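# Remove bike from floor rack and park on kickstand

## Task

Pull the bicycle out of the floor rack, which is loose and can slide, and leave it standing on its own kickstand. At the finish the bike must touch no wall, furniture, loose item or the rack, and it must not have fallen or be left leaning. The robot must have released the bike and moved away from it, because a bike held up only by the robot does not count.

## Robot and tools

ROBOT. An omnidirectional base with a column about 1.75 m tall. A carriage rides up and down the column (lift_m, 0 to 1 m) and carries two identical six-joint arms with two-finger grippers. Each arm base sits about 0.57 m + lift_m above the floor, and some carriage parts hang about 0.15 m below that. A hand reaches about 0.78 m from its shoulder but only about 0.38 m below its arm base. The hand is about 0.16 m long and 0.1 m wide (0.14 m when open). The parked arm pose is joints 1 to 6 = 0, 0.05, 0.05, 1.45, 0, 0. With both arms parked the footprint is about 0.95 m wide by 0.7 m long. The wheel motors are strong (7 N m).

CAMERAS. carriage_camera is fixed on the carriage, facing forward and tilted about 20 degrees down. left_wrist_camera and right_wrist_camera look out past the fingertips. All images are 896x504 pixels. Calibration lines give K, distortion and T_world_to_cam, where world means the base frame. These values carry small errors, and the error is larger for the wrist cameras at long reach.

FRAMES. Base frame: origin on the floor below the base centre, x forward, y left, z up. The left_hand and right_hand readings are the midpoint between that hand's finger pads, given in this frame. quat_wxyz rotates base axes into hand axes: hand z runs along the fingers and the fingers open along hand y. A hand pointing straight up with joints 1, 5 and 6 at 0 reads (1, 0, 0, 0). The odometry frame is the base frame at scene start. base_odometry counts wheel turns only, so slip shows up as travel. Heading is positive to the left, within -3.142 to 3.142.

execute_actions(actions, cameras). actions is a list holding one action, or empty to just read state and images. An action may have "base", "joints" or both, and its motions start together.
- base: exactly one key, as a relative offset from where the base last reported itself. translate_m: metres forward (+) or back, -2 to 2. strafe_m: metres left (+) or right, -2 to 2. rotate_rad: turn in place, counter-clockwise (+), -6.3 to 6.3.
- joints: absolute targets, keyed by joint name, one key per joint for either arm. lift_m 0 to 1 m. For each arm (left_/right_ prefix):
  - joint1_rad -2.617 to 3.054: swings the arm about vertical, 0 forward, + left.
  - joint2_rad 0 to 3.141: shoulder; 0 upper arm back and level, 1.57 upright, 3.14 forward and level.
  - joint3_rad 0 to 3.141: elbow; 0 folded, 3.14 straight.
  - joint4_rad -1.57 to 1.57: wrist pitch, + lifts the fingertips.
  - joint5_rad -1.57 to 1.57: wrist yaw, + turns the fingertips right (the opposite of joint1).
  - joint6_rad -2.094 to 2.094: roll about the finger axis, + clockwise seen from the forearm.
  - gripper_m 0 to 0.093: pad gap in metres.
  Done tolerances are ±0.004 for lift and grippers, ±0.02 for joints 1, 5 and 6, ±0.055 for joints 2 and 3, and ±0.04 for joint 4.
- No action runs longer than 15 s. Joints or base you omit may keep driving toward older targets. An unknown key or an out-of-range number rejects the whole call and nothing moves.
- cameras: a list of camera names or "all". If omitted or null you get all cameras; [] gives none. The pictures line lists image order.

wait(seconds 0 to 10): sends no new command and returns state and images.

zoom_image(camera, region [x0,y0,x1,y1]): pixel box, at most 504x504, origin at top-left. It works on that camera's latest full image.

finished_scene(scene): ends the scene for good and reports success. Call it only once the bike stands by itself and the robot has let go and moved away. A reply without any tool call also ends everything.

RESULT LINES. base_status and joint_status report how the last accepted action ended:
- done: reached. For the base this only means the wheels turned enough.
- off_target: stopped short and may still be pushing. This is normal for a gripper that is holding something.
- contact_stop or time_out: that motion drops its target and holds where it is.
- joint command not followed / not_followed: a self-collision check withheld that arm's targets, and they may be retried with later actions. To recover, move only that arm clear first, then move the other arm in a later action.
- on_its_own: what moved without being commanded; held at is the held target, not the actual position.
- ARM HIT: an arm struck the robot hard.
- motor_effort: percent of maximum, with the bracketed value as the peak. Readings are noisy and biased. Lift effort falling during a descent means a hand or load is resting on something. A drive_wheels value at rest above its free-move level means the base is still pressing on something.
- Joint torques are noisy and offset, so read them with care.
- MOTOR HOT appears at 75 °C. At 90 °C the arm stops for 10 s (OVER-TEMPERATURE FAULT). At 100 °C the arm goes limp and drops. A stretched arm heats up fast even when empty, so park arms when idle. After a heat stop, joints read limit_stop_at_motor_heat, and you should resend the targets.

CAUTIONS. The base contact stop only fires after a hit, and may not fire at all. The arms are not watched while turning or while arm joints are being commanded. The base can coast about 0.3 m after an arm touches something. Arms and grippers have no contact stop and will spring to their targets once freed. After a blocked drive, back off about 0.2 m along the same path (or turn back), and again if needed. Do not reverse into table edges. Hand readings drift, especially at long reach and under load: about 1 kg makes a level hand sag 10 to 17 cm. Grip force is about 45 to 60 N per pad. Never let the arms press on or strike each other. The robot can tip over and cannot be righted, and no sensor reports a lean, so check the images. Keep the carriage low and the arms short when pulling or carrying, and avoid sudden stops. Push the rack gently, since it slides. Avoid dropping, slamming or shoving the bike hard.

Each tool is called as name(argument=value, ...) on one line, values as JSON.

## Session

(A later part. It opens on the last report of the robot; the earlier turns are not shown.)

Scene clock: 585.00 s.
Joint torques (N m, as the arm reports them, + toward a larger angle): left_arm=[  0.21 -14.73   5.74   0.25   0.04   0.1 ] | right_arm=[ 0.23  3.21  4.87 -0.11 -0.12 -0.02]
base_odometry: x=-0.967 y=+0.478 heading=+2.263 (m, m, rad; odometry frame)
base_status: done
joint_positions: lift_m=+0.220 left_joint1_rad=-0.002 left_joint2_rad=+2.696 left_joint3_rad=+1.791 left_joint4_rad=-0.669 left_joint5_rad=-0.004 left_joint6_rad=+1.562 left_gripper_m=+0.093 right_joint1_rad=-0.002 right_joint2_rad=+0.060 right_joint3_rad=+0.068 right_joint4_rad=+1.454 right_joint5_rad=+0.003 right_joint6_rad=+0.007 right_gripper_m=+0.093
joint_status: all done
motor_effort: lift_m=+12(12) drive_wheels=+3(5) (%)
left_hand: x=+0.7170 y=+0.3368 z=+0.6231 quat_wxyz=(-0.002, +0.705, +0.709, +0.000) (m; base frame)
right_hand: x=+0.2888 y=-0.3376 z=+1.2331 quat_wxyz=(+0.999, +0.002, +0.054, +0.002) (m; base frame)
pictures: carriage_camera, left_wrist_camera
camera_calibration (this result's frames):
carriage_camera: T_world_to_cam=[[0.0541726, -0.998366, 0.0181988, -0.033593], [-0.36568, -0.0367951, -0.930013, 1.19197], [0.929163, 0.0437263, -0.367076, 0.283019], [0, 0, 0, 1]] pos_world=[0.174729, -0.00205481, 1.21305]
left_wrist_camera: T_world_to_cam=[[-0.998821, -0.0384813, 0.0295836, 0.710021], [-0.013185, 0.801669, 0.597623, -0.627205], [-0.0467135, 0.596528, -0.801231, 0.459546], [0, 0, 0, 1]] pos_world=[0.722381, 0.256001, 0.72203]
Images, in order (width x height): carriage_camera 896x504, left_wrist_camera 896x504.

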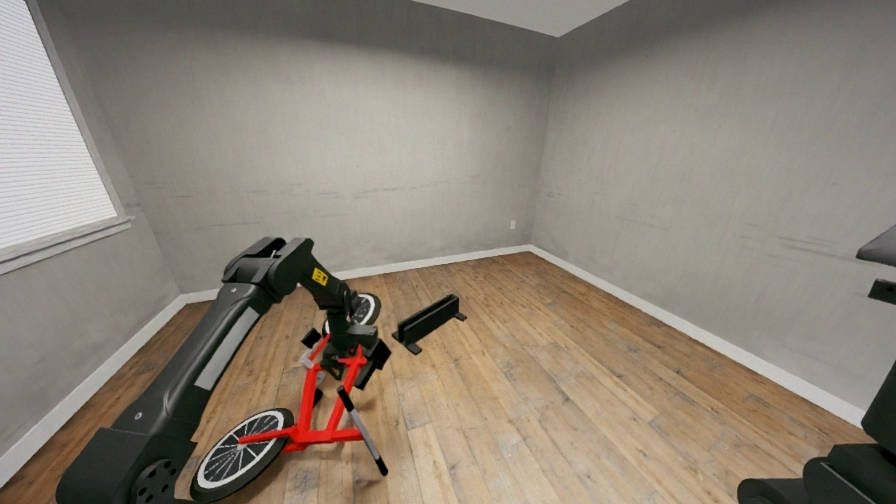

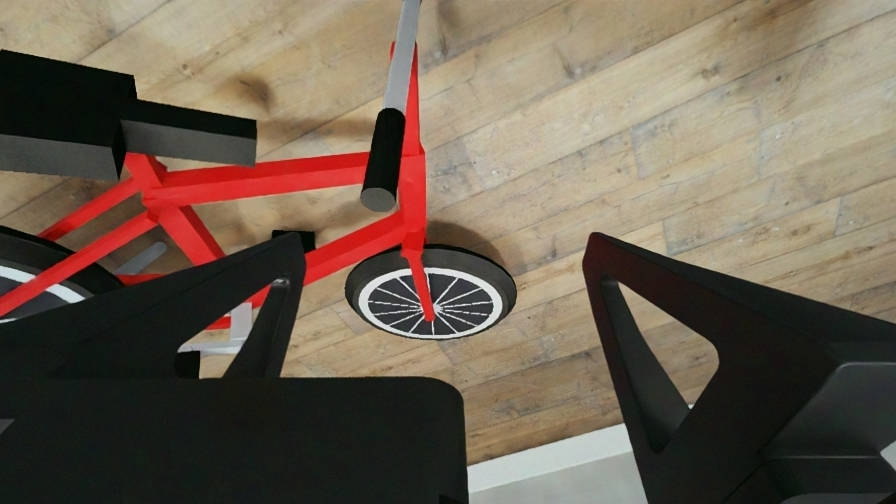

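execute_actions(actions=[{"base":{"strafe_m":0.06},"joints":{"lift_m":0.2}}], cameras=[])

execute_actions(actions=[{"base":{"translate_m":0.045},"joints":{"lift_m":0.12}}], cameras=["carriage_camera","left_wrist_camera"])

Scene clock: 595.20 s.
Joint torques (N m, as the arm reports them, + toward a larger angle): left_arm=[  0.27 -15.08   5.69   0.24   0.05   0.08] | right_arm=[ 0.23  3.26  4.95 -0.11 -0.12 -0.02]
base_odometry: x=-1.013 y=+0.440 heading=+2.262 (m, m, rad; odometry frame)
base_status: done
joint_positions: lift_m=+0.200 left_joint1_rad=-0.001 left_joint2_rad=+2.701 left_joint3_rad=+1.791 left_joint4_rad=-0.669 left_joint5_rad=-0.003 left_joint6_rad=+1.563 left_gripper_m=+0.093 right_joint1_rad=-0.002 right_joint2_rad=+0.060 right_joint3_rad=+0.068 right_joint4_rad=+1.454 right_joint5_rad=+0.003 right_joint6_rad=+0.007 right_gripper_m=+0.093
joint_status: all done
motor_effort: lift_m=+12(14) drive_wheels=-5(11) (%)
left_hand: x=+0.7155 y=+0.3369 z=+0.6009 quat_wxyz=(-0.004, +0.705, +0.709, -0.002) (m; base frame)
right_hand: x=+0.2889 y=-0.3376 z=+1.2131 quat_wxyz=(+0.999, +0.002, +0.055, +0.002) (m; base frame)
pictures: none
No camera images: the call's "cameras" was empty. Leave "cameras" out to get every camera's image.

Scene clock: 596.37 s.
Joint torques (N m, as the arm reports them, + toward a larger angle): left_arm=[  0.28 -14.91   5.79   0.23   0.03   0.08] | right_arm=[ 0.24  3.26  5.   -0.12 -0.11 -0.03]
base_odometry: x=-1.042 y=+0.474 heading=+2.263 (m, m, rad; odometry frame)
base_status: done
joint_positions: lift_m=+0.120 left_joint1_rad=-0.001 left_joint2_rad=+2.698 left_joint3_rad=+1.791 left_joint4_rad=-0.667 left_joint5_rad=-0.003 left_joint6_rad=+1.563 left_gripper_m=+0.093 right_joint1_rad=-0.002 right_joint2_rad=+0.060 right_joint3_rad=+0.066 right_joint4_rad=+1.454 right_joint5_rad=+0.003 right_joint6_rad=+0.007 right_gripper_m=+0.093
joint_status: all done
motor_effort: lift_m=+13(14) drive_wheels=-3(6) (%)
left_hand: x=+0.7168 y=+0.3369 z=+0.5222 quat_wxyz=(-0.003, +0.705, +0.709, +0.000) (m; base frame)
right_hand: x=+0.2894 y=-0.3376 z=+1.1326 quat_wxyz=(+0.998, +0.002, +0.055, +0.002) (m; base frame)
pictures: carriage_camera, left_wrist_camera
camera_calibration (this result's frames):
carriage_camera: T_world_to_cam=[[0.0541726, -0.998366, 0.0181988, -0.0317729], [-0.36568, -0.0367951, -0.930013, 1.09896], [0.929163, 0.0437263, -0.367076, 0.246306], [0, 0, 0, 1]] pos_world=[0.174729, -0.00205481, 1.11303]
left_wrist_camera: T_world_to_cam=[[-0.998798, -0.0384713, 0.0303622, 0.712313], [-0.0127292, 0.801897, 0.597327, -0.567276], [-0.0473273, 0.596223, -0.801423, 0.379311], [0, 0, 0, 1]] pos_world=[0.722188, 0.256147, 0.62121]
Images, in order (width x height): carriage_camera 896x504, left_wrist_camera 896x504.

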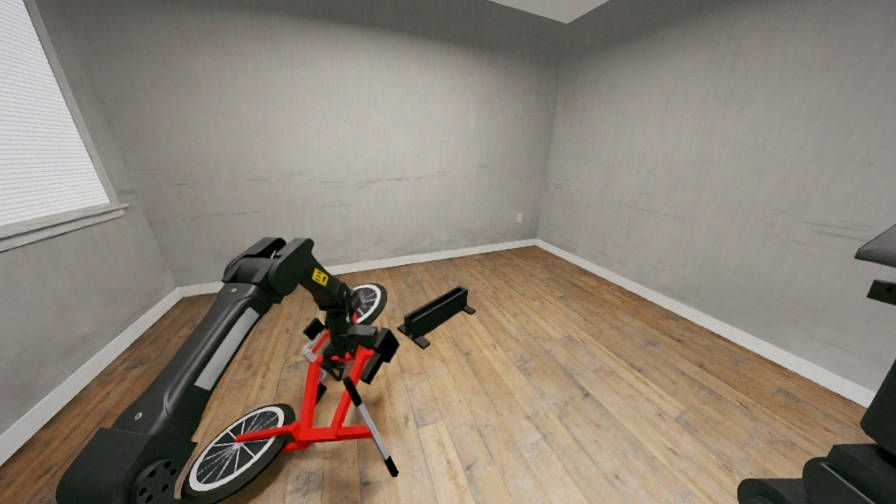

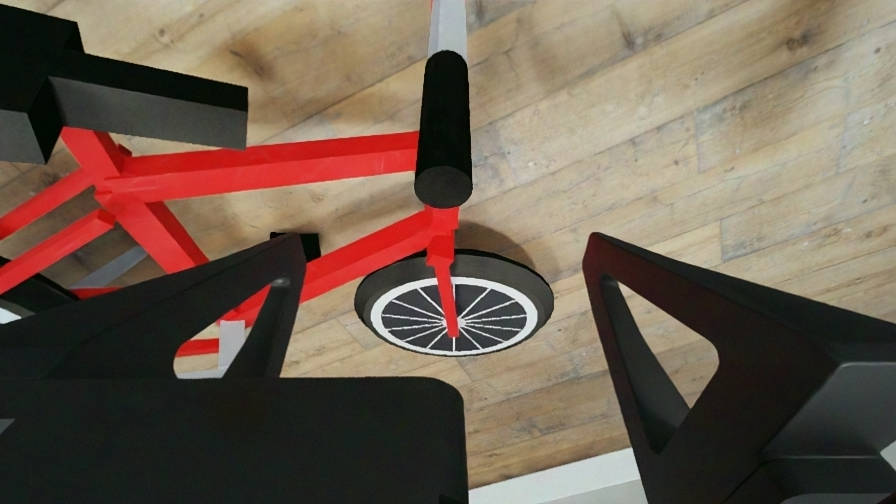

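execute_actions(actions=[{"joints":{"lift_m":0.07}}], cameras=["carriage_camera","left_wrist_camera"])

Scene clock: 613.47 s.
Joint torques (N m, as the arm reports them, + toward a larger angle): left_arm=[  0.23 -14.87   5.7    0.24   0.04   0.09] | right_arm=[ 0.26  3.24  5.02 -0.11 -0.12 -0.02]
base_odometry: x=-1.042 y=+0.474 heading=+2.263 (m, m, rad; odometry frame)
base_status: not commanded
joint_positions: lift_m=+0.070 left_joint1_rad=-0.001 left_joint2_rad=+2.699 left_joint3_rad=+1.791 left_joint4_rad=-0.670 left_joint5_rad=-0.003 left_joint6_rad=+1.563 left_gripper_m=+0.093 right_joint1_rad=-0.002 right_joint2_rad=+0.060 right_joint3_rad=+0.066 right_joint4_rad=+1.454 right_joint5_rad=+0.003 right_joint6_rad=+0.007 right_gripper_m=+0.093
joint_status: all done
motor_effort: lift_m=+13(14) drive_wheels=-2(3) (%)
left_hand: x=+0.7160 y=+0.3369 z=+0.4719 quat_wxyz=(-0.004, +0.705, +0.709, -0.001) (m; base frame)
right_hand: x=+0.2894 y=-0.3376 z=+1.0827 quat_wxyz=(+0.998, +0.002, +0.055, +0.002) (m; base frame)
pictures: carriage_camera, left_wrist_camera
camera_calibration (this result's frames):
carriage_camera: T_world_to_cam=[[0.0541726, -0.998366, 0.0181988, -0.0308635], [-0.36568, -0.0367951, -0.930013, 1.05248], [0.929163, 0.0437263, -0.367076, 0.227964], [0, 0, 0, 1]] pos_world=[0.174729, -0.00205481, 1.06307]
left_wrist_camera: T_world_to_cam=[[-0.998701, -0.0384714, 0.03341, 0.71155], [-0.0109062, 0.801894, 0.597366, -0.538567], [-0.0497728, 0.596226, -0.801272, 0.340643], [0, 0, 0, 1]] pos_world=[0.721707, 0.256148, 0.570897]
Images, in order (width x height): carriage_camera 896x504, left_wrist_camera 896x504.

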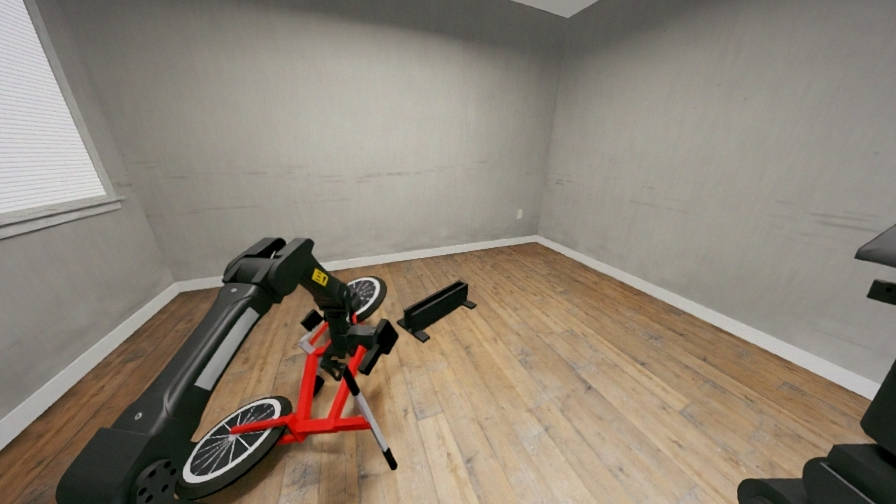

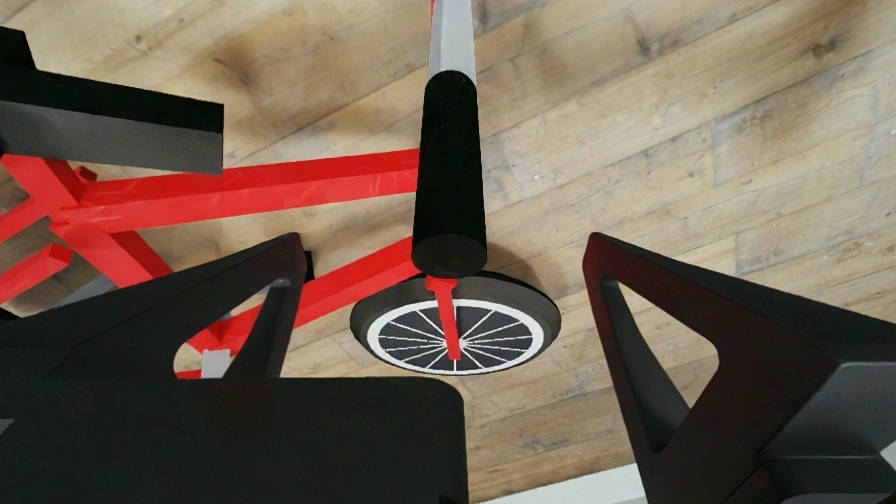

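execute_actions(actions=[{"base":{"strafe_m":-0.015},"joints":{"lift_m":0.01}}], cameras=["left_wrist_camera"])

execute_actions(actions=[{"joints":{"left_gripper_m":0.0}}], cameras=["left_wrist_camera"])

execute_actions(actions=[{"joints":{"lift_m":0.15}}], cameras=["carriage_camera","left_wrist_camera"])

Scene clock: 622.53 s.
Joint torques (N m, as the arm reports them, + toward a larger angle): left_arm=[  0.19 -14.99   5.71   0.25   0.04   0.08] | right_arm=[ 0.23  3.22  4.96 -0.11 -0.13 -0.02]
base_odometry: x=-1.031 y=+0.484 heading=+2.263 (m, m, rad; odometry frame)
base_status: done
joint_positions: lift_m=+0.010 left_joint1_rad=-0.001 left_joint2_rad=+2.700 left_joint3_rad=+1.791 left_joint4_rad=-0.669 left_joint5_rad=-0.003 left_joint6_rad=+1.563 left_gripper_m=+0.093 right_joint1_rad=-0.002 right_joint2_rad=+0.060 right_joint3_rad=+0.066 right_joint4_rad=+1.453 right_joint5_rad=+0.003 right_joint6_rad=+0.007 right_gripper_m=+0.093
joint_status: all done
motor_effort: lift_m=+14(13) drive_wheels=+2(6) (%)
left_hand: x=+0.7158 y=+0.3373 z=+0.4114 quat_wxyz=(-0.004, +0.704, +0.710, -0.002) (m; base frame)
right_hand: x=+0.2895 y=-0.3376 z=+1.0226 quat_wxyz=(+0.998, +0.002, +0.056, +0.002) (m; base frame)
pictures: left_wrist_camera
camera_calibration (this result's frames):
left_wrist_camera: T_world_to_cam=[[-0.998646, -0.0392334, 0.0341719, 0.713253], [-0.0110622, 0.801886, 0.597375, -0.502578], [-0.050839, 0.596188, -0.801234, 0.292683], [0, 0, 0, 1]] pos_world=[0.721607, 0.256499, 0.510362]
Images, in order (width x height): left_wrist_camera 896x504.

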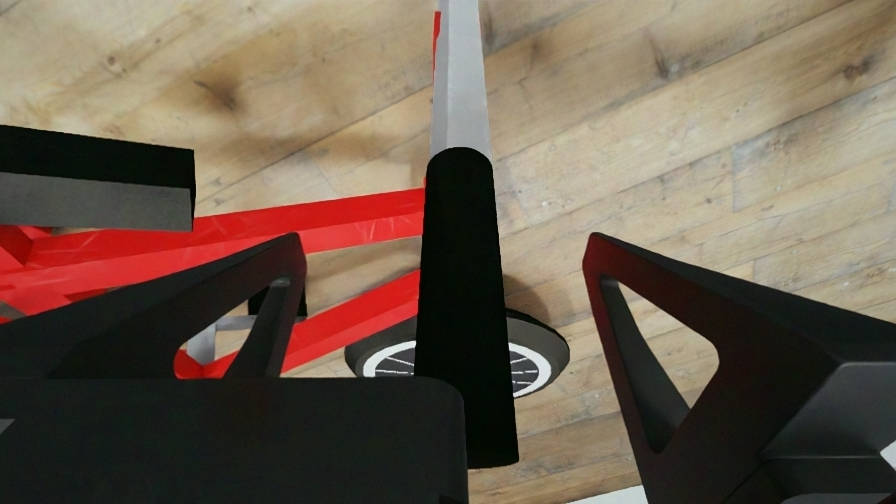

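Scene clock: 623.27 s.
Joint torques (N m, as the arm reports them, + toward a larger angle): left_arm=[  0.18 -14.97   5.65   0.35   0.03   0.08] | right_arm=[ 0.28  3.25  4.94 -0.11 -0.13 -0.01]
base_odometry: x=-1.031 y=+0.484 heading=+2.263 (m, m, rad; odometry frame)
base_status: not commanded
joint_positions: lift_m=+0.010 left_joint1_rad=-0.001 left_joint2_rad=+2.700 left_joint3_rad=+1.791 left_joint4_rad=-0.687 left_joint5_rad=-0.002 left_joint6_rad=+1.564 left_gripper_m=+0.023 right_joint1_rad=-0.002 right_joint2_rad=+0.060 right_joint3_rad=+0.066 right_joint4_rad=+1.453 right_joint5_rad=+0.003 right_joint6_rad=+0.007 right_gripper_m=+0.093
joint_status: left_gripper_m off_target (ended at +0.023, target +0.000)
motor_effort: lift_m=+12(13) drive_wheels=+2(3) (%)
left_hand: x=+0.7115 y=+0.3372 z=+0.4115 quat_wxyz=(-0.010, +0.705, +0.709, -0.008) (m; base frame)
right_hand: x=+0.2895 y=-0.3376 z=+1.0226 quat_wxyz=(+0.998, +0.002, +0.056, +0.002) (m; base frame)
pictures: left_wrist_camera
camera_calibration (this result's frames):
left_wrist_camera: T_world_to_cam=[[-0.997941, -0.0384517, 0.0513418, 0.701201], [-0.000208271, 0.802347, 0.596858, -0.510229], [-0.0641442, 0.595618, -0.800702, 0.302041], [0, 0, 0, 1]] pos_world=[0.719025, 0.256442, 0.510378]
Images, in order (width x height): left_wrist_camera 896x504.

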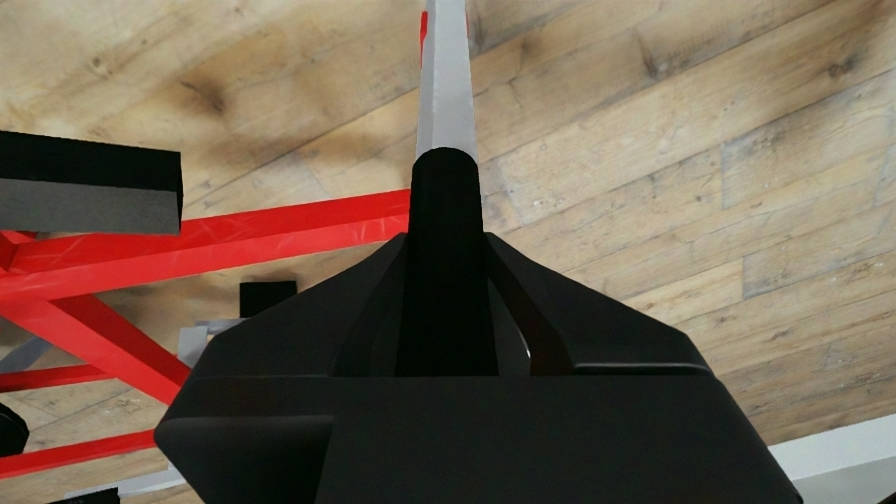

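Scene clock: 624.40 s.
Joint torques (N m, as the arm reports them, + toward a larger angle): left_arm=[ -3.65 -27.41   5.99  -1.7    0.38   0.33] | right_arm=[ 0.25  3.29  5.   -0.1  -0.12 -0.02]
base_odometry: x=-1.031 y=+0.484 heading=+2.263 (m, m, rad; odometry frame)
base_status: not commanded
joint_positions: lift_m=+0.149 left_joint1_rad=+0.051 left_joint2_rad=+2.846 left_joint3_rad=+1.778 left_joint4_rad=-0.447 left_joint5_rad=-0.046 left_joint6_rad=+1.537 left_gripper_m=+0.023 right_joint1_rad=-0.002 right_joint2_rad=+0.060 right_joint3_rad=+0.066 right_joint4_rad=+1.453 right_joint5_rad=+0.003 right_joint6_rad=+0.007 right_gripper_m=+0.093
joint_status: all done
motor_effort: lift_m=+21(23) drive_wheels=+3(2) (%)
left_hand: x=+0.7170 y=+0.3679 z=+0.4858 quat_wxyz=(+0.003, +0.676, +0.736, +0.036) (m; base frame)
right_hand: x=+0.2895 y=-0.3376 z=+1.1615 quat_wxyz=(+0.998, +0.002, +0.056, +0.002) (m; base frame)
pictures: carriage_camera, left_wrist_camera
camera_calibration (this result's frames):
carriage_camera: T_world_to_cam=[[0.0541726, -0.998366, 0.0181988, -0.0322984], [-0.36568, -0.0367951, -0.930013, 1.12581], [0.929163, 0.0437263, -0.367076, 0.256906], [0, 0, 0, 1]] pos_world=[0.174729, -0.00205481, 1.14191]
left_wrist_camera: T_world_to_cam=[[-0.992602, -0.117046, -0.0322818, 0.769753], [-0.111273, 0.770548, 0.627593, -0.50283], [-0.0485826, 0.626542, -0.777872, 0.309954], [0, 0, 0, 1]] pos_world=[0.723166, 0.283352, 0.581527]
Images, in order (width x height): carriage_camera 896x504, left_wrist_camera 896x504.

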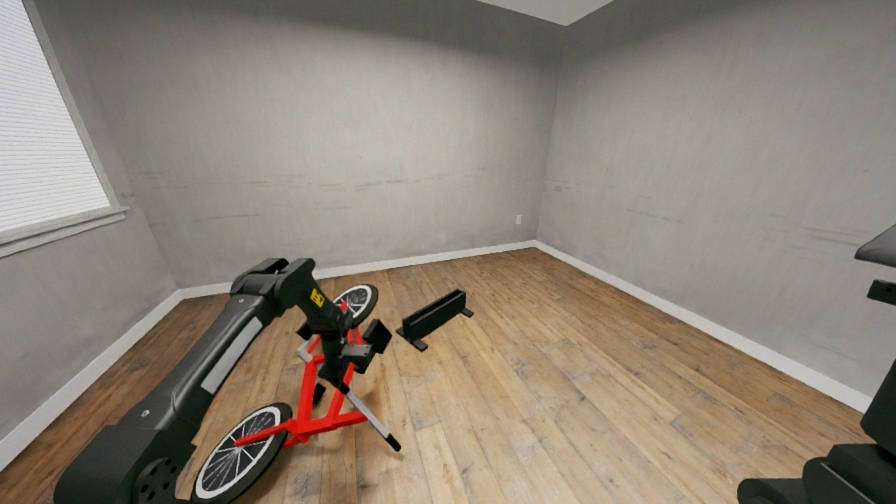

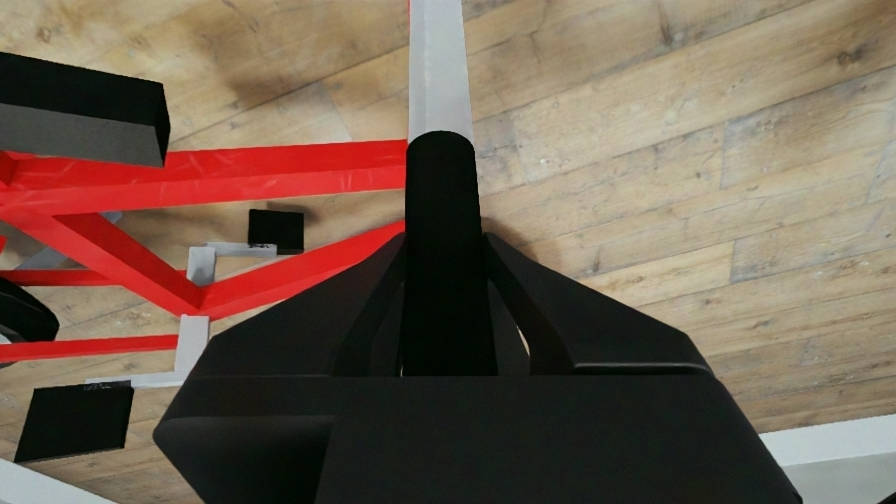

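execute_actions(actions=[{"base":{"strafe_m":0.15},"joints":{"lift_m":0.3}}], cameras=["carriage_camera"])

execute_actions(actions=[{"base":{"strafe_m":0.2},"joints":{"lift_m":0.4}}], cameras=["carriage_camera","left_wrist_camera"])

Scene clock: 629.73 s.
Joint torques (N m, as the arm reports them, + toward a larger angle): left_arm=[  0.27 -14.3    4.28   0.25   0.08   0.09] | right_arm=[ 0.25  3.21  4.97 -0.1  -0.11 -0.01]
base_odometry: x=-1.146 y=+0.388 heading=+2.263 (m, m, rad; odometry frame)
base_status: done
joint_positions: lift_m=+0.300 left_joint1_rad=-0.002 left_joint2_rad=+2.690 left_joint3_rad=+1.814 left_joint4_rad=-0.660 left_joint5_rad=-0.007 left_joint6_rad=+1.562 left_gripper_m=+0.000 right_joint1_rad=-0.002 right_joint2_rad=+0.060 right_joint3_rad=+0.066 right_joint4_rad=+1.453 right_joint5_rad=+0.003 right_joint6_rad=+0.007 right_gripper_m=+0.093
joint_status: all done
on_its_own: left_gripper_m moved -0.023 to your old target +0.000
motor_effort: lift_m=+16(25) drive_wheels=-1(9) (%)
left_hand: x=+0.7303 y=+0.3375 z=+0.7104 quat_wxyz=(+0.010, +0.704, +0.710, +0.015) (m; base frame)
right_hand: x=+0.2896 y=-0.3376 z=+1.3122 quat_wxyz=(+0.998, +0.002, +0.056, +0.002) (m; base frame)
pictures: carriage_camera
camera_calibration (this result's frames):
carriage_camera: T_world_to_cam=[[0.0541726, -0.998366, 0.0181988, -0.0350409], [-0.36568, -0.0367951, -0.930013, 1.26596], [0.929163, 0.0437263, -0.367076, 0.312224], [0, 0, 0, 1]] pos_world=[0.174729, -0.00205481, 1.29261]
Images, in order (width x height): carriage_camera 896x504.

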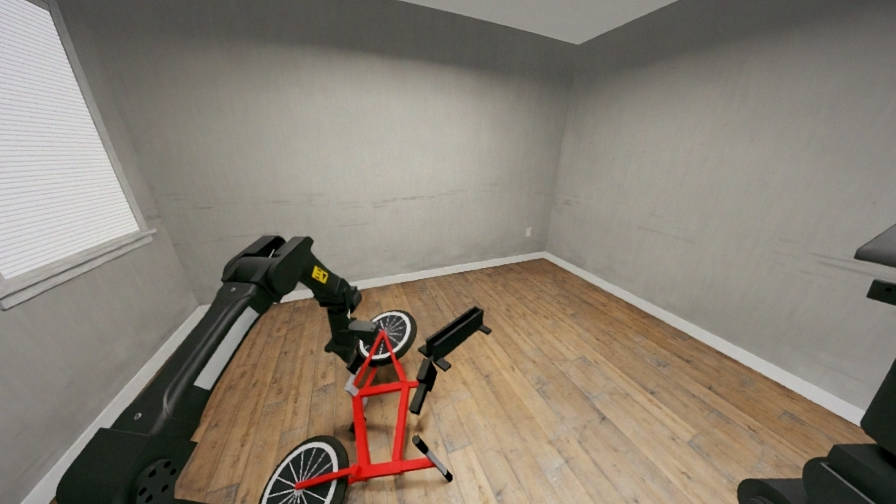

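Scene clock: 631.80 s.
Joint torques (N m, as the arm reports them, + toward a larger angle): left_arm=[  0.12 -14.64   4.37   0.3    0.07   0.09] | right_arm=[ 0.24  3.23  4.99 -0.11 -0.11 -0.03]
base_odometry: x=-1.301 y=+0.260 heading=+2.263 (m, m, rad; odometry frame)
base_status: done
joint_positions: lift_m=+0.400 left_joint1_rad=+0.000 left_joint2_rad=+2.694 left_joint3_rad=+1.814 left_joint4_rad=-0.667 left_joint5_rad=-0.006 left_joint6_rad=+1.562 left_gripper_m=+0.000 right_joint1_rad=-0.002 right_joint2_rad=+0.060 right_joint3_rad=+0.066 right_joint4_rad=+1.452 right_joint5_rad=+0.003 right_joint6_rad=+0.007 right_gripper_m=+0.093
joint_status: all done
motor_effort: lift_m=+17(21) drive_wheels=-2(3) (%)
left_hand: x=+0.7272 y=+0.3379 z=+0.8081 quat_wxyz=(+0.006, +0.704, +0.710, +0.010) (m; base frame)
right_hand: x=+0.2898 y=-0.3376 z=+1.4119 quat_wxyz=(+0.998, +0.002, +0.056, +0.002) (m; base frame)
pictures: carriage_camera, left_wrist_camera
camera_calibration (this result's frames):
carriage_camera: T_world_to_cam=[[0.0541726, -0.998366, 0.0181988, -0.0368582], [-0.36568, -0.0367951, -0.930013, 1.35883], [0.929163, 0.0437263, -0.367076, 0.348879], [0, 0, 0, 1]] pos_world=[0.174729, -0.00205481, 1.39246]
left_wrist_camera: T_world_to_cam=[[-0.999193, -0.0400651, 0.0028141, 0.737176], [-0.0304027, 0.800281, 0.598853, -0.726552], [-0.0262452, 0.598285, -0.800854, 0.591877], [0, 0, 0, 1]] pos_world=[0.730026, 0.25687, 0.90703]
Images, in order (width x height): carriage_camera 896x504, left_wrist_camera 896x504.

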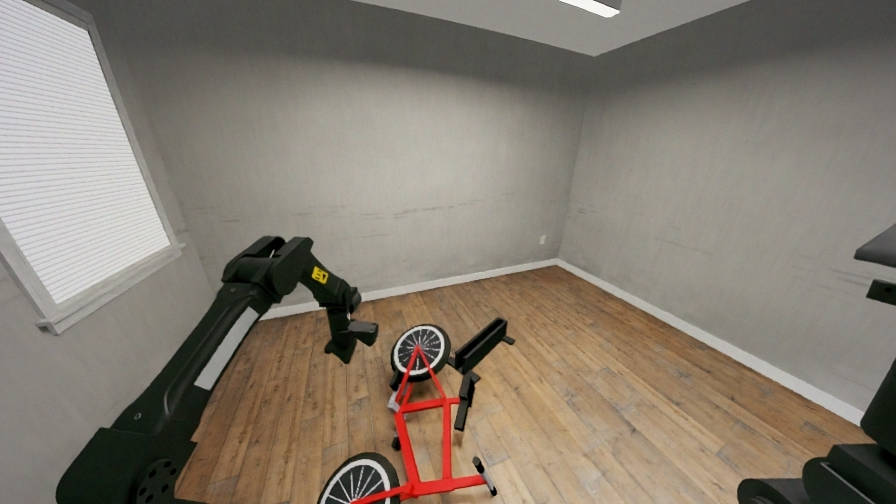

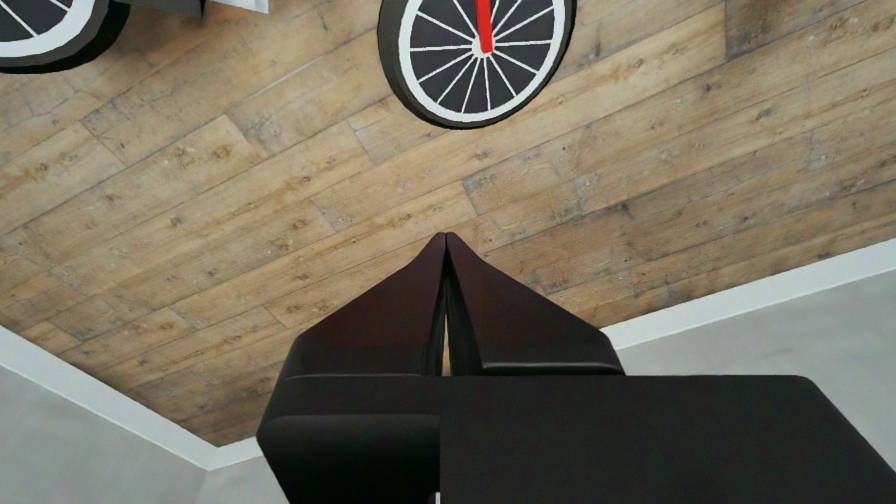

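execute_actions(actions=[{"base":{"strafe_m":-0.95},"joints":{"lift_m":0.4,"left_gripper_m":0.093,"left_joint2_rad":1.6,"left_joint3_rad":1.3,"left_joint4_rad":-1.27}}], cameras=[])

execute_actions(actions=[{"base":{"rotate_rad":1.57}}], cameras=[])

execute_actions(actions=[{"base":{"strafe_m":-0.8},"joints":{"lift_m":0.3}}])

Scene clock: 664.47 s.
Joint torques (N m, as the arm reports them, + toward a larger angle): left_arm=[ 0.04 -7.52  4.37  0.32  0.05  0.08] | right_arm=[ 0.31  3.16  5.09 -0.09 -0.1  -0.01]
base_odometry: x=-0.569 y=+0.867 heading=+2.263 (m, m, rad; odometry frame)
base_status: done
joint_positions: lift_m=+0.400 left_joint1_rad=+0.000 left_joint2_rad=+1.602 left_joint3_rad=+1.330 left_joint4_rad=-1.269 left_joint5_rad=-0.006 left_joint6_rad=+1.563 left_gripper_m=+0.093 right_joint1_rad=-0.002 right_joint2_rad=+0.060 right_joint3_rad=+0.066 right_joint4_rad=+1.452 right_joint5_rad=+0.003 right_joint6_rad=+0.007 right_gripper_m=+0.093
joint_status: all done
motor_effort: lift_m=+18(17) drive_wheels=-1(13) (%)
left_hand: x=+0.5488 y=+0.3379 z=+1.1005 quat_wxyz=(+0.009, +0.704, +0.710, +0.012) (m; base frame)
right_hand: x=+0.2898 y=-0.3376 z=+1.4119 quat_wxyz=(+0.998, +0.002, +0.056, +0.002) (m; base frame)
pictures: none
No camera images: the call's "cameras" was empty. Leave "cameras" out to get every camera's image.

Scene clock: 667.57 s.
Joint torques (N m, as the arm reports them, + toward a larger angle): left_arm=[ 0.14 -7.52  4.36  0.29  0.05  0.09] | right_arm=[ 0.23  3.23  5.01 -0.09 -0.11 -0.02]
base_odometry: x=-0.569 y=+0.867 heading=-2.450 (m, m, rad; odometry frame)
base_status: done
joint_positions: lift_m=+0.400 left_joint1_rad=+0.000 left_joint2_rad=+1.602 left_joint3_rad=+1.330 left_joint4_rad=-1.266 left_joint5_rad=-0.005 left_joint6_rad=+1.563 left_gripper_m=+0.093 right_joint1_rad=-0.002 right_joint2_rad=+0.060 right_joint3_rad=+0.066 right_joint4_rad=+1.452 right_joint5_rad=+0.003 right_joint6_rad=+0.007 right_gripper_m=+0.093
joint_status: not commanded
motor_effort: lift_m=+16(17) drive_wheels=+3(12) (%)
left_hand: x=+0.5497 y=+0.3378 z=+1.1005 quat_wxyz=(+0.010, +0.704, +0.710, +0.014) (m; base frame)
right_hand: x=+0.2900 y=-0.3376 z=+1.4119 quat_wxyz=(+0.998, +0.002, +0.056, +0.002) (m; base frame)
pictures: none
No camera images: the call's "cameras" was empty. Leave "cameras" out to get every camera's image.

Scene clock: 671.43 s.
Joint torques (N m, as the arm reports them, + toward a larger angle): left_arm=[ 0.12 -7.53  5.22  0.28  0.05  0.08] | right_arm=[ 0.24  3.16  5.02 -0.08 -0.11 -0.02]
base_odometry: x=-1.080 y=+1.483 heading=-2.450 (m, m, rad; odometry frame)
base_status: done
joint_positions: lift_m=+0.300 left_joint1_rad=+0.000 left_joint2_rad=+1.602 left_joint3_rad=+1.317 left_joint4_rad=-1.266 left_joint5_rad=-0.005 left_joint6_rad=+1.563 left_gripper_m=+0.093 right_joint1_rad=-0.002 right_joint2_rad=+0.060 right_joint3_rad=+0.066 right_joint4_rad=+1.452 right_joint5_rad=+0.002 right_joint6_rad=+0.006 right_gripper_m=+0.093
joint_status: all done
motor_effort: lift_m=+14(14) drive_wheels=-4(11) (%)
left_hand: x=+0.5462 y=+0.3378 z=+0.9977 quat_wxyz=(+0.005, +0.704, +0.710, +0.009) (m; base frame)
right_hand: x=+0.2900 y=-0.3375 z=+1.3125 quat_wxyz=(+0.998, +0.001, +0.056, +0.002) (m; base frame)
pictures: carriage_camera, left_wrist_camera, right_wrist_camera
camera_calibration (this result's frames):
carriage_camera: T_world_to_cam=[[0.0541726, -0.998366, 0.0181988, -0.035049], [-0.36568, -0.0367951, -0.930013, 1.26637], [0.929163, 0.0437263, -0.367076, 0.312386], [0, 0, 0, 1]] pos_world=[0.174729, -0.00205481, 1.29305]
left_wrist_camera: T_world_to_cam=[[-0.999191, -0.0396542, 0.00667331, 0.551775], [-0.0277934, 0.800973, 0.598056, -0.846288], [-0.0290605, 0.597386, -0.801427, 0.741413], [0, 0, 0, 1]] pos_world=[0.549353, 0.256823, 1.09663]
right_wrist_camera: T_world_to_cam=[[0.0433113, -0.998786, -0.0234512, -0.318366], [0.714268, 0.0473686, -0.698267, 0.724419], [0.698531, 0.0134924, 0.715453, -1.01144], [0, 0, 0, 1]] pos_world=[0.202881, -0.338647, 1.22201]
Images, in order (width x height): carriage_camera 896x504, left_wrist_camera 896x504, right_wrist_camera 896x504.

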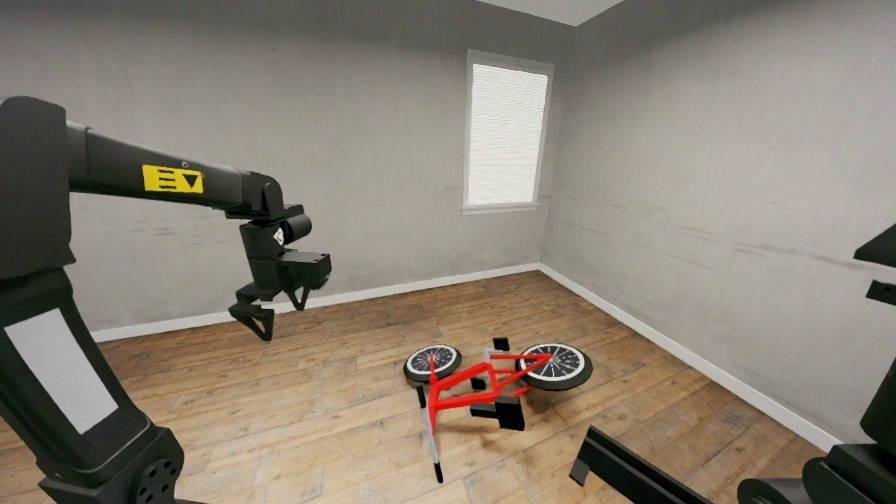

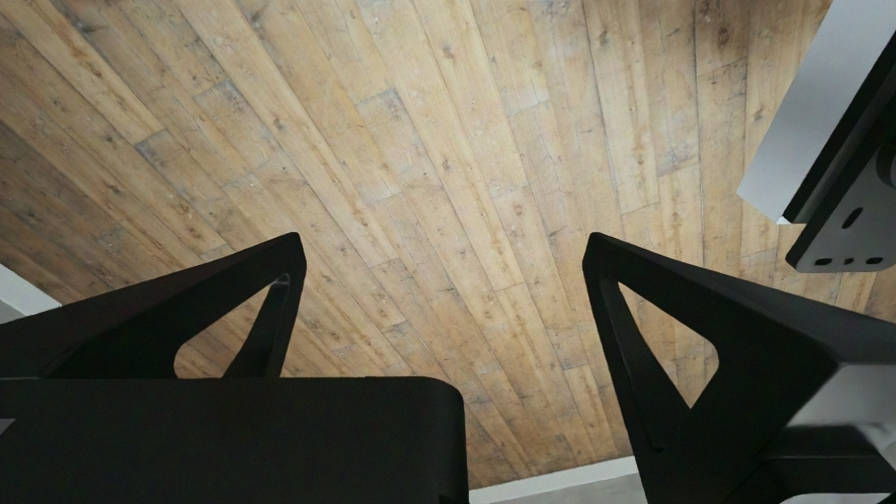

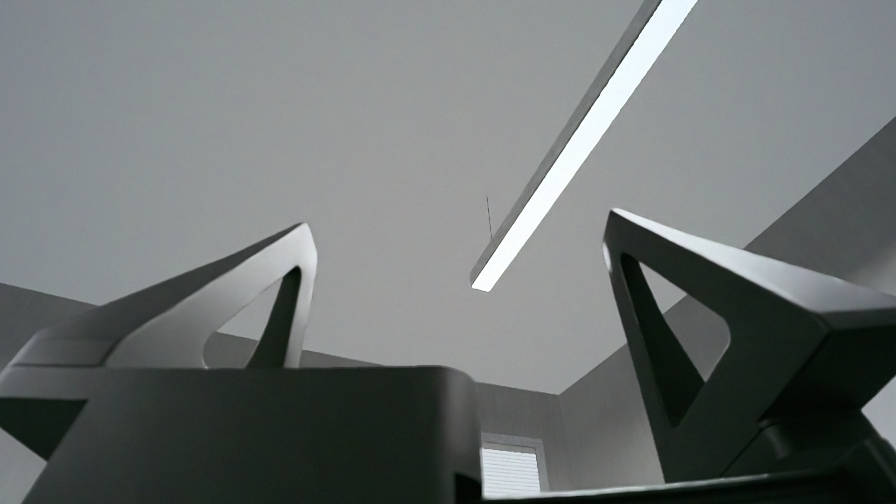

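execute_actions(actions=[{"base":{"strafe_m":-0.08},"joints":{"lift_m":0.3,"left_joint1_rad":-0.3,"left_joint2_rad":2.7,"left_joint3_rad":1.8,"left_joint4_rad":-0.4,"left_joint6_rad":-0.3}}], cameras=[])

execute_actions(actions=[{"base":{"translate_m":0.04},"joints":{"lift_m":0.15}}], cameras=["carriage_camera","left_wrist_camera"])

Scene clock: 707.93 s.
Joint torques (N m, as the arm reports them, + toward a larger angle): left_arm=[  0.48 -15.74   5.93   0.98  -0.07  -0.05] | right_arm=[ 0.24  3.24  5.02 -0.08 -0.1  -0.03]
base_odometry: x=-1.131 y=+1.544 heading=-2.449 (m, m, rad; odometry frame)
base_status: done
joint_positions: lift_m=+0.300 left_joint1_rad=-0.304 left_joint2_rad=+2.701 left_joint3_rad=+1.796 left_joint4_rad=-0.407 left_joint5_rad=-0.002 left_joint6_rad=-0.293 left_gripper_m=+0.093 right_joint1_rad=-0.002 right_joint2_rad=+0.060 right_joint3_rad=+0.066 right_joint4_rad=+1.451 right_joint5_rad=+0.002 right_joint6_rad=+0.006 right_gripper_m=+0.093
joint_status: all done
motor_effort: lift_m=+13(14) drive_wheels=+3(9) (%)
left_hand: x=+0.7579 y=+0.1814 z=+0.7105 quat_wxyz=(+0.124, +0.005, +0.992, -0.037) (m; base frame)
right_hand: x=+0.2901 y=-0.3375 z=+1.3125 quat_wxyz=(+0.998, +0.001, +0.057, +0.002) (m; base frame)
pictures: none
No camera images: the call's "cameras" was empty. Leave "cameras" out to get every camera's image.

Scene clock: 709.07 s.
Joint torques (N m, as the arm reports them, + toward a larger angle): left_arm=[  0.45 -15.54   5.88   0.92  -0.08  -0.05] | right_arm=[ 0.23  3.17  5.05 -0.1  -0.1  -0.02]
base_odometry: x=-1.162 y=+1.519 heading=-2.450 (m, m, rad; odometry frame)
base_status: done
joint_positions: lift_m=+0.150 left_joint1_rad=-0.304 left_joint2_rad=+2.699 left_joint3_rad=+1.796 left_joint4_rad=-0.400 left_joint5_rad=-0.002 left_joint6_rad=-0.293 left_gripper_m=+0.093 right_joint1_rad=-0.002 right_joint2_rad=+0.060 right_joint3_rad=+0.066 right_joint4_rad=+1.451 right_joint5_rad=+0.002 right_joint6_rad=+0.006 right_gripper_m=+0.093
joint_status: all done
motor_effort: lift_m=+14(15) drive_wheels=-4(5) (%)
left_hand: x=+0.7598 y=+0.1808 z=+0.5619 quat_wxyz=(+0.128, +0.005, +0.991, -0.038) (m; base frame)
right_hand: x=+0.2901 y=-0.3375 z=+1.1625 quat_wxyz=(+0.998, +0.001, +0.057, +0.002) (m; base frame)
pictures: carriage_camera, left_wrist_camera
camera_calibration (this result's frames):
carriage_camera: T_world_to_cam=[[0.0541726, -0.998366, 0.0181988, -0.0323192], [-0.36568, -0.0367951, -0.930013, 1.12687], [0.929163, 0.0437263, -0.367076, 0.257325], [0, 0, 0, 1]] pos_world=[0.174729, -0.00205481, 1.14305]
left_wrist_camera: T_world_to_cam=[[0.0035739, -0.994153, 0.107917, 0.115703], [-0.928281, 0.0368326, 0.37005, 0.496438], [-0.371862, -0.1015, -0.922722, 0.947125], [0, 0, 0, 1]] pos_world=[0.812621, 0.192875, 0.67774]
Images, in order (width x height): carriage_camera 896x504, left_wrist_camera 896x504.

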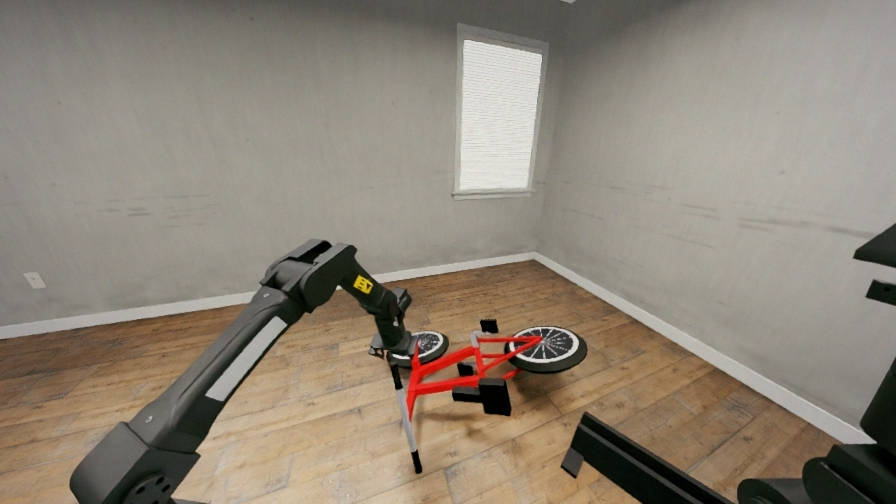

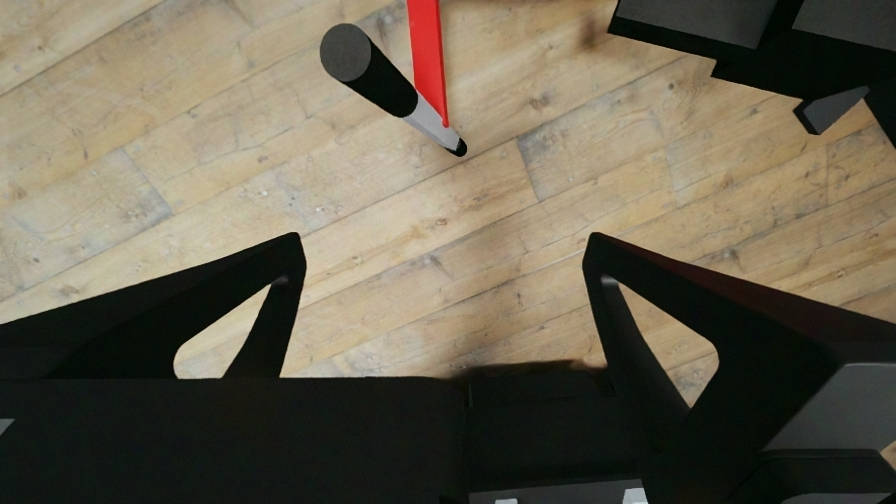

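execute_actions(actions=[{"base":{"strafe_m":0.03},"joints":{"lift_m":0.15}}], cameras=[])

execute_actions(actions=[{"base":{"translate_m":0.065},"joints":{"lift_m":0.09}}], cameras=["left_wrist_camera"])

Scene clock: 716.13 s.
Joint torques (N m, as the arm reports them, + toward a larger angle): left_arm=[  0.35 -15.61   6.05   0.93  -0.07  -0.06] | right_arm=[ 0.25  3.26  4.99 -0.09 -0.11 -0.01]
base_odometry: x=-1.143 y=+1.496 heading=-2.450 (m, m, rad; odometry frame)
base_status: done
joint_positions: lift_m=+0.150 left_joint1_rad=-0.303 left_joint2_rad=+2.699 left_joint3_rad=+1.796 left_joint4_rad=-0.400 left_joint5_rad=-0.002 left_joint6_rad=-0.293 left_gripper_m=+0.093 right_joint1_rad=-0.002 right_joint2_rad=+0.060 right_joint3_rad=+0.066 right_joint4_rad=+1.451 right_joint5_rad=+0.002 right_joint6_rad=+0.006 right_gripper_m=+0.093
joint_status: all done
motor_effort: lift_m=+12(15) drive_wheels=-2(6) (%)
left_hand: x=+0.7601 y=+0.1813 z=+0.5619 quat_wxyz=(+0.128, +0.005, +0.991, -0.038) (m; base frame)
right_hand: x=+0.2901 y=-0.3375 z=+1.1625 quat_wxyz=(+0.998, +0.001, +0.057, +0.002) (m; base frame)
pictures: none
No camera images: the call's "cameras" was empty. Leave "cameras" out to get every camera's image.

Scene clock: 717.53 s.
Joint torques (N m, as the arm reports them, + toward a larger angle): left_arm=[  0.39 -15.72   5.99   0.93  -0.07  -0.06] | right_arm=[ 0.22  3.23  4.97 -0.09 -0.11 -0.01]
base_odometry: x=-1.193 y=+1.454 heading=-2.450 (m, m, rad; odometry frame)
base_status: done
joint_positions: lift_m=+0.090 left_joint1_rad=-0.303 left_joint2_rad=+2.701 left_joint3_rad=+1.796 left_joint4_rad=-0.399 left_joint5_rad=-0.002 left_joint6_rad=-0.293 left_gripper_m=+0.093 right_joint1_rad=-0.002 right_joint2_rad=+0.060 right_joint3_rad=+0.066 right_joint4_rad=+1.452 right_joint5_rad=+0.002 right_joint6_rad=+0.006 right_gripper_m=+0.093
joint_status: all done
motor_effort: lift_m=+13(14) drive_wheels=-2(10) (%)
left_hand: x=+0.7597 y=+0.1815 z=+0.5010 quat_wxyz=(+0.128, +0.005, +0.991, -0.038) (m; base frame)
right_hand: x=+0.2899 y=-0.3375 z=+1.1025 quat_wxyz=(+0.998, +0.001, +0.056, +0.002) (m; base frame)
pictures: left_wrist_camera
camera_calibration (this result's frames):
left_wrist_camera: T_world_to_cam=[[0.00479013, -0.994173, 0.107688, 0.122115], [-0.928053, 0.0356859, 0.370734, 0.518575], [-0.372417, -0.101716, -0.922475, 0.891311], [0, 0, 0, 1]] pos_world=[0.81262, 0.193558, 0.616809]
Images, in order (width x height): left_wrist_camera 896x504.

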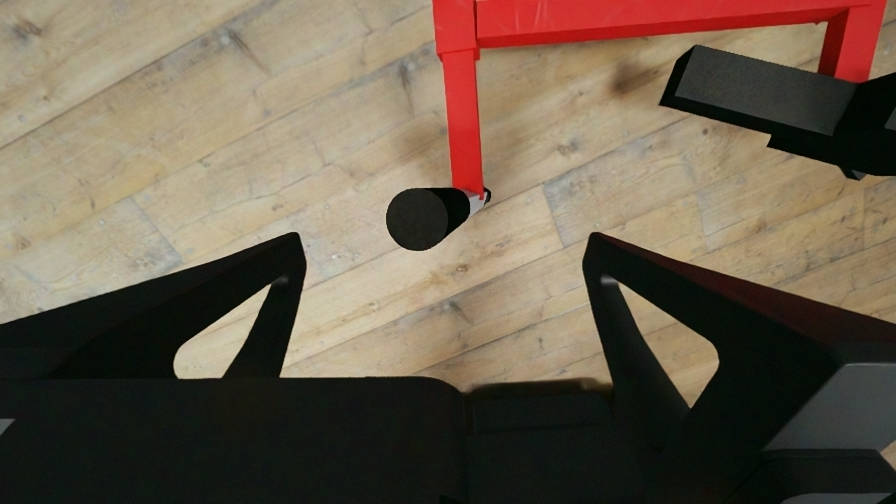

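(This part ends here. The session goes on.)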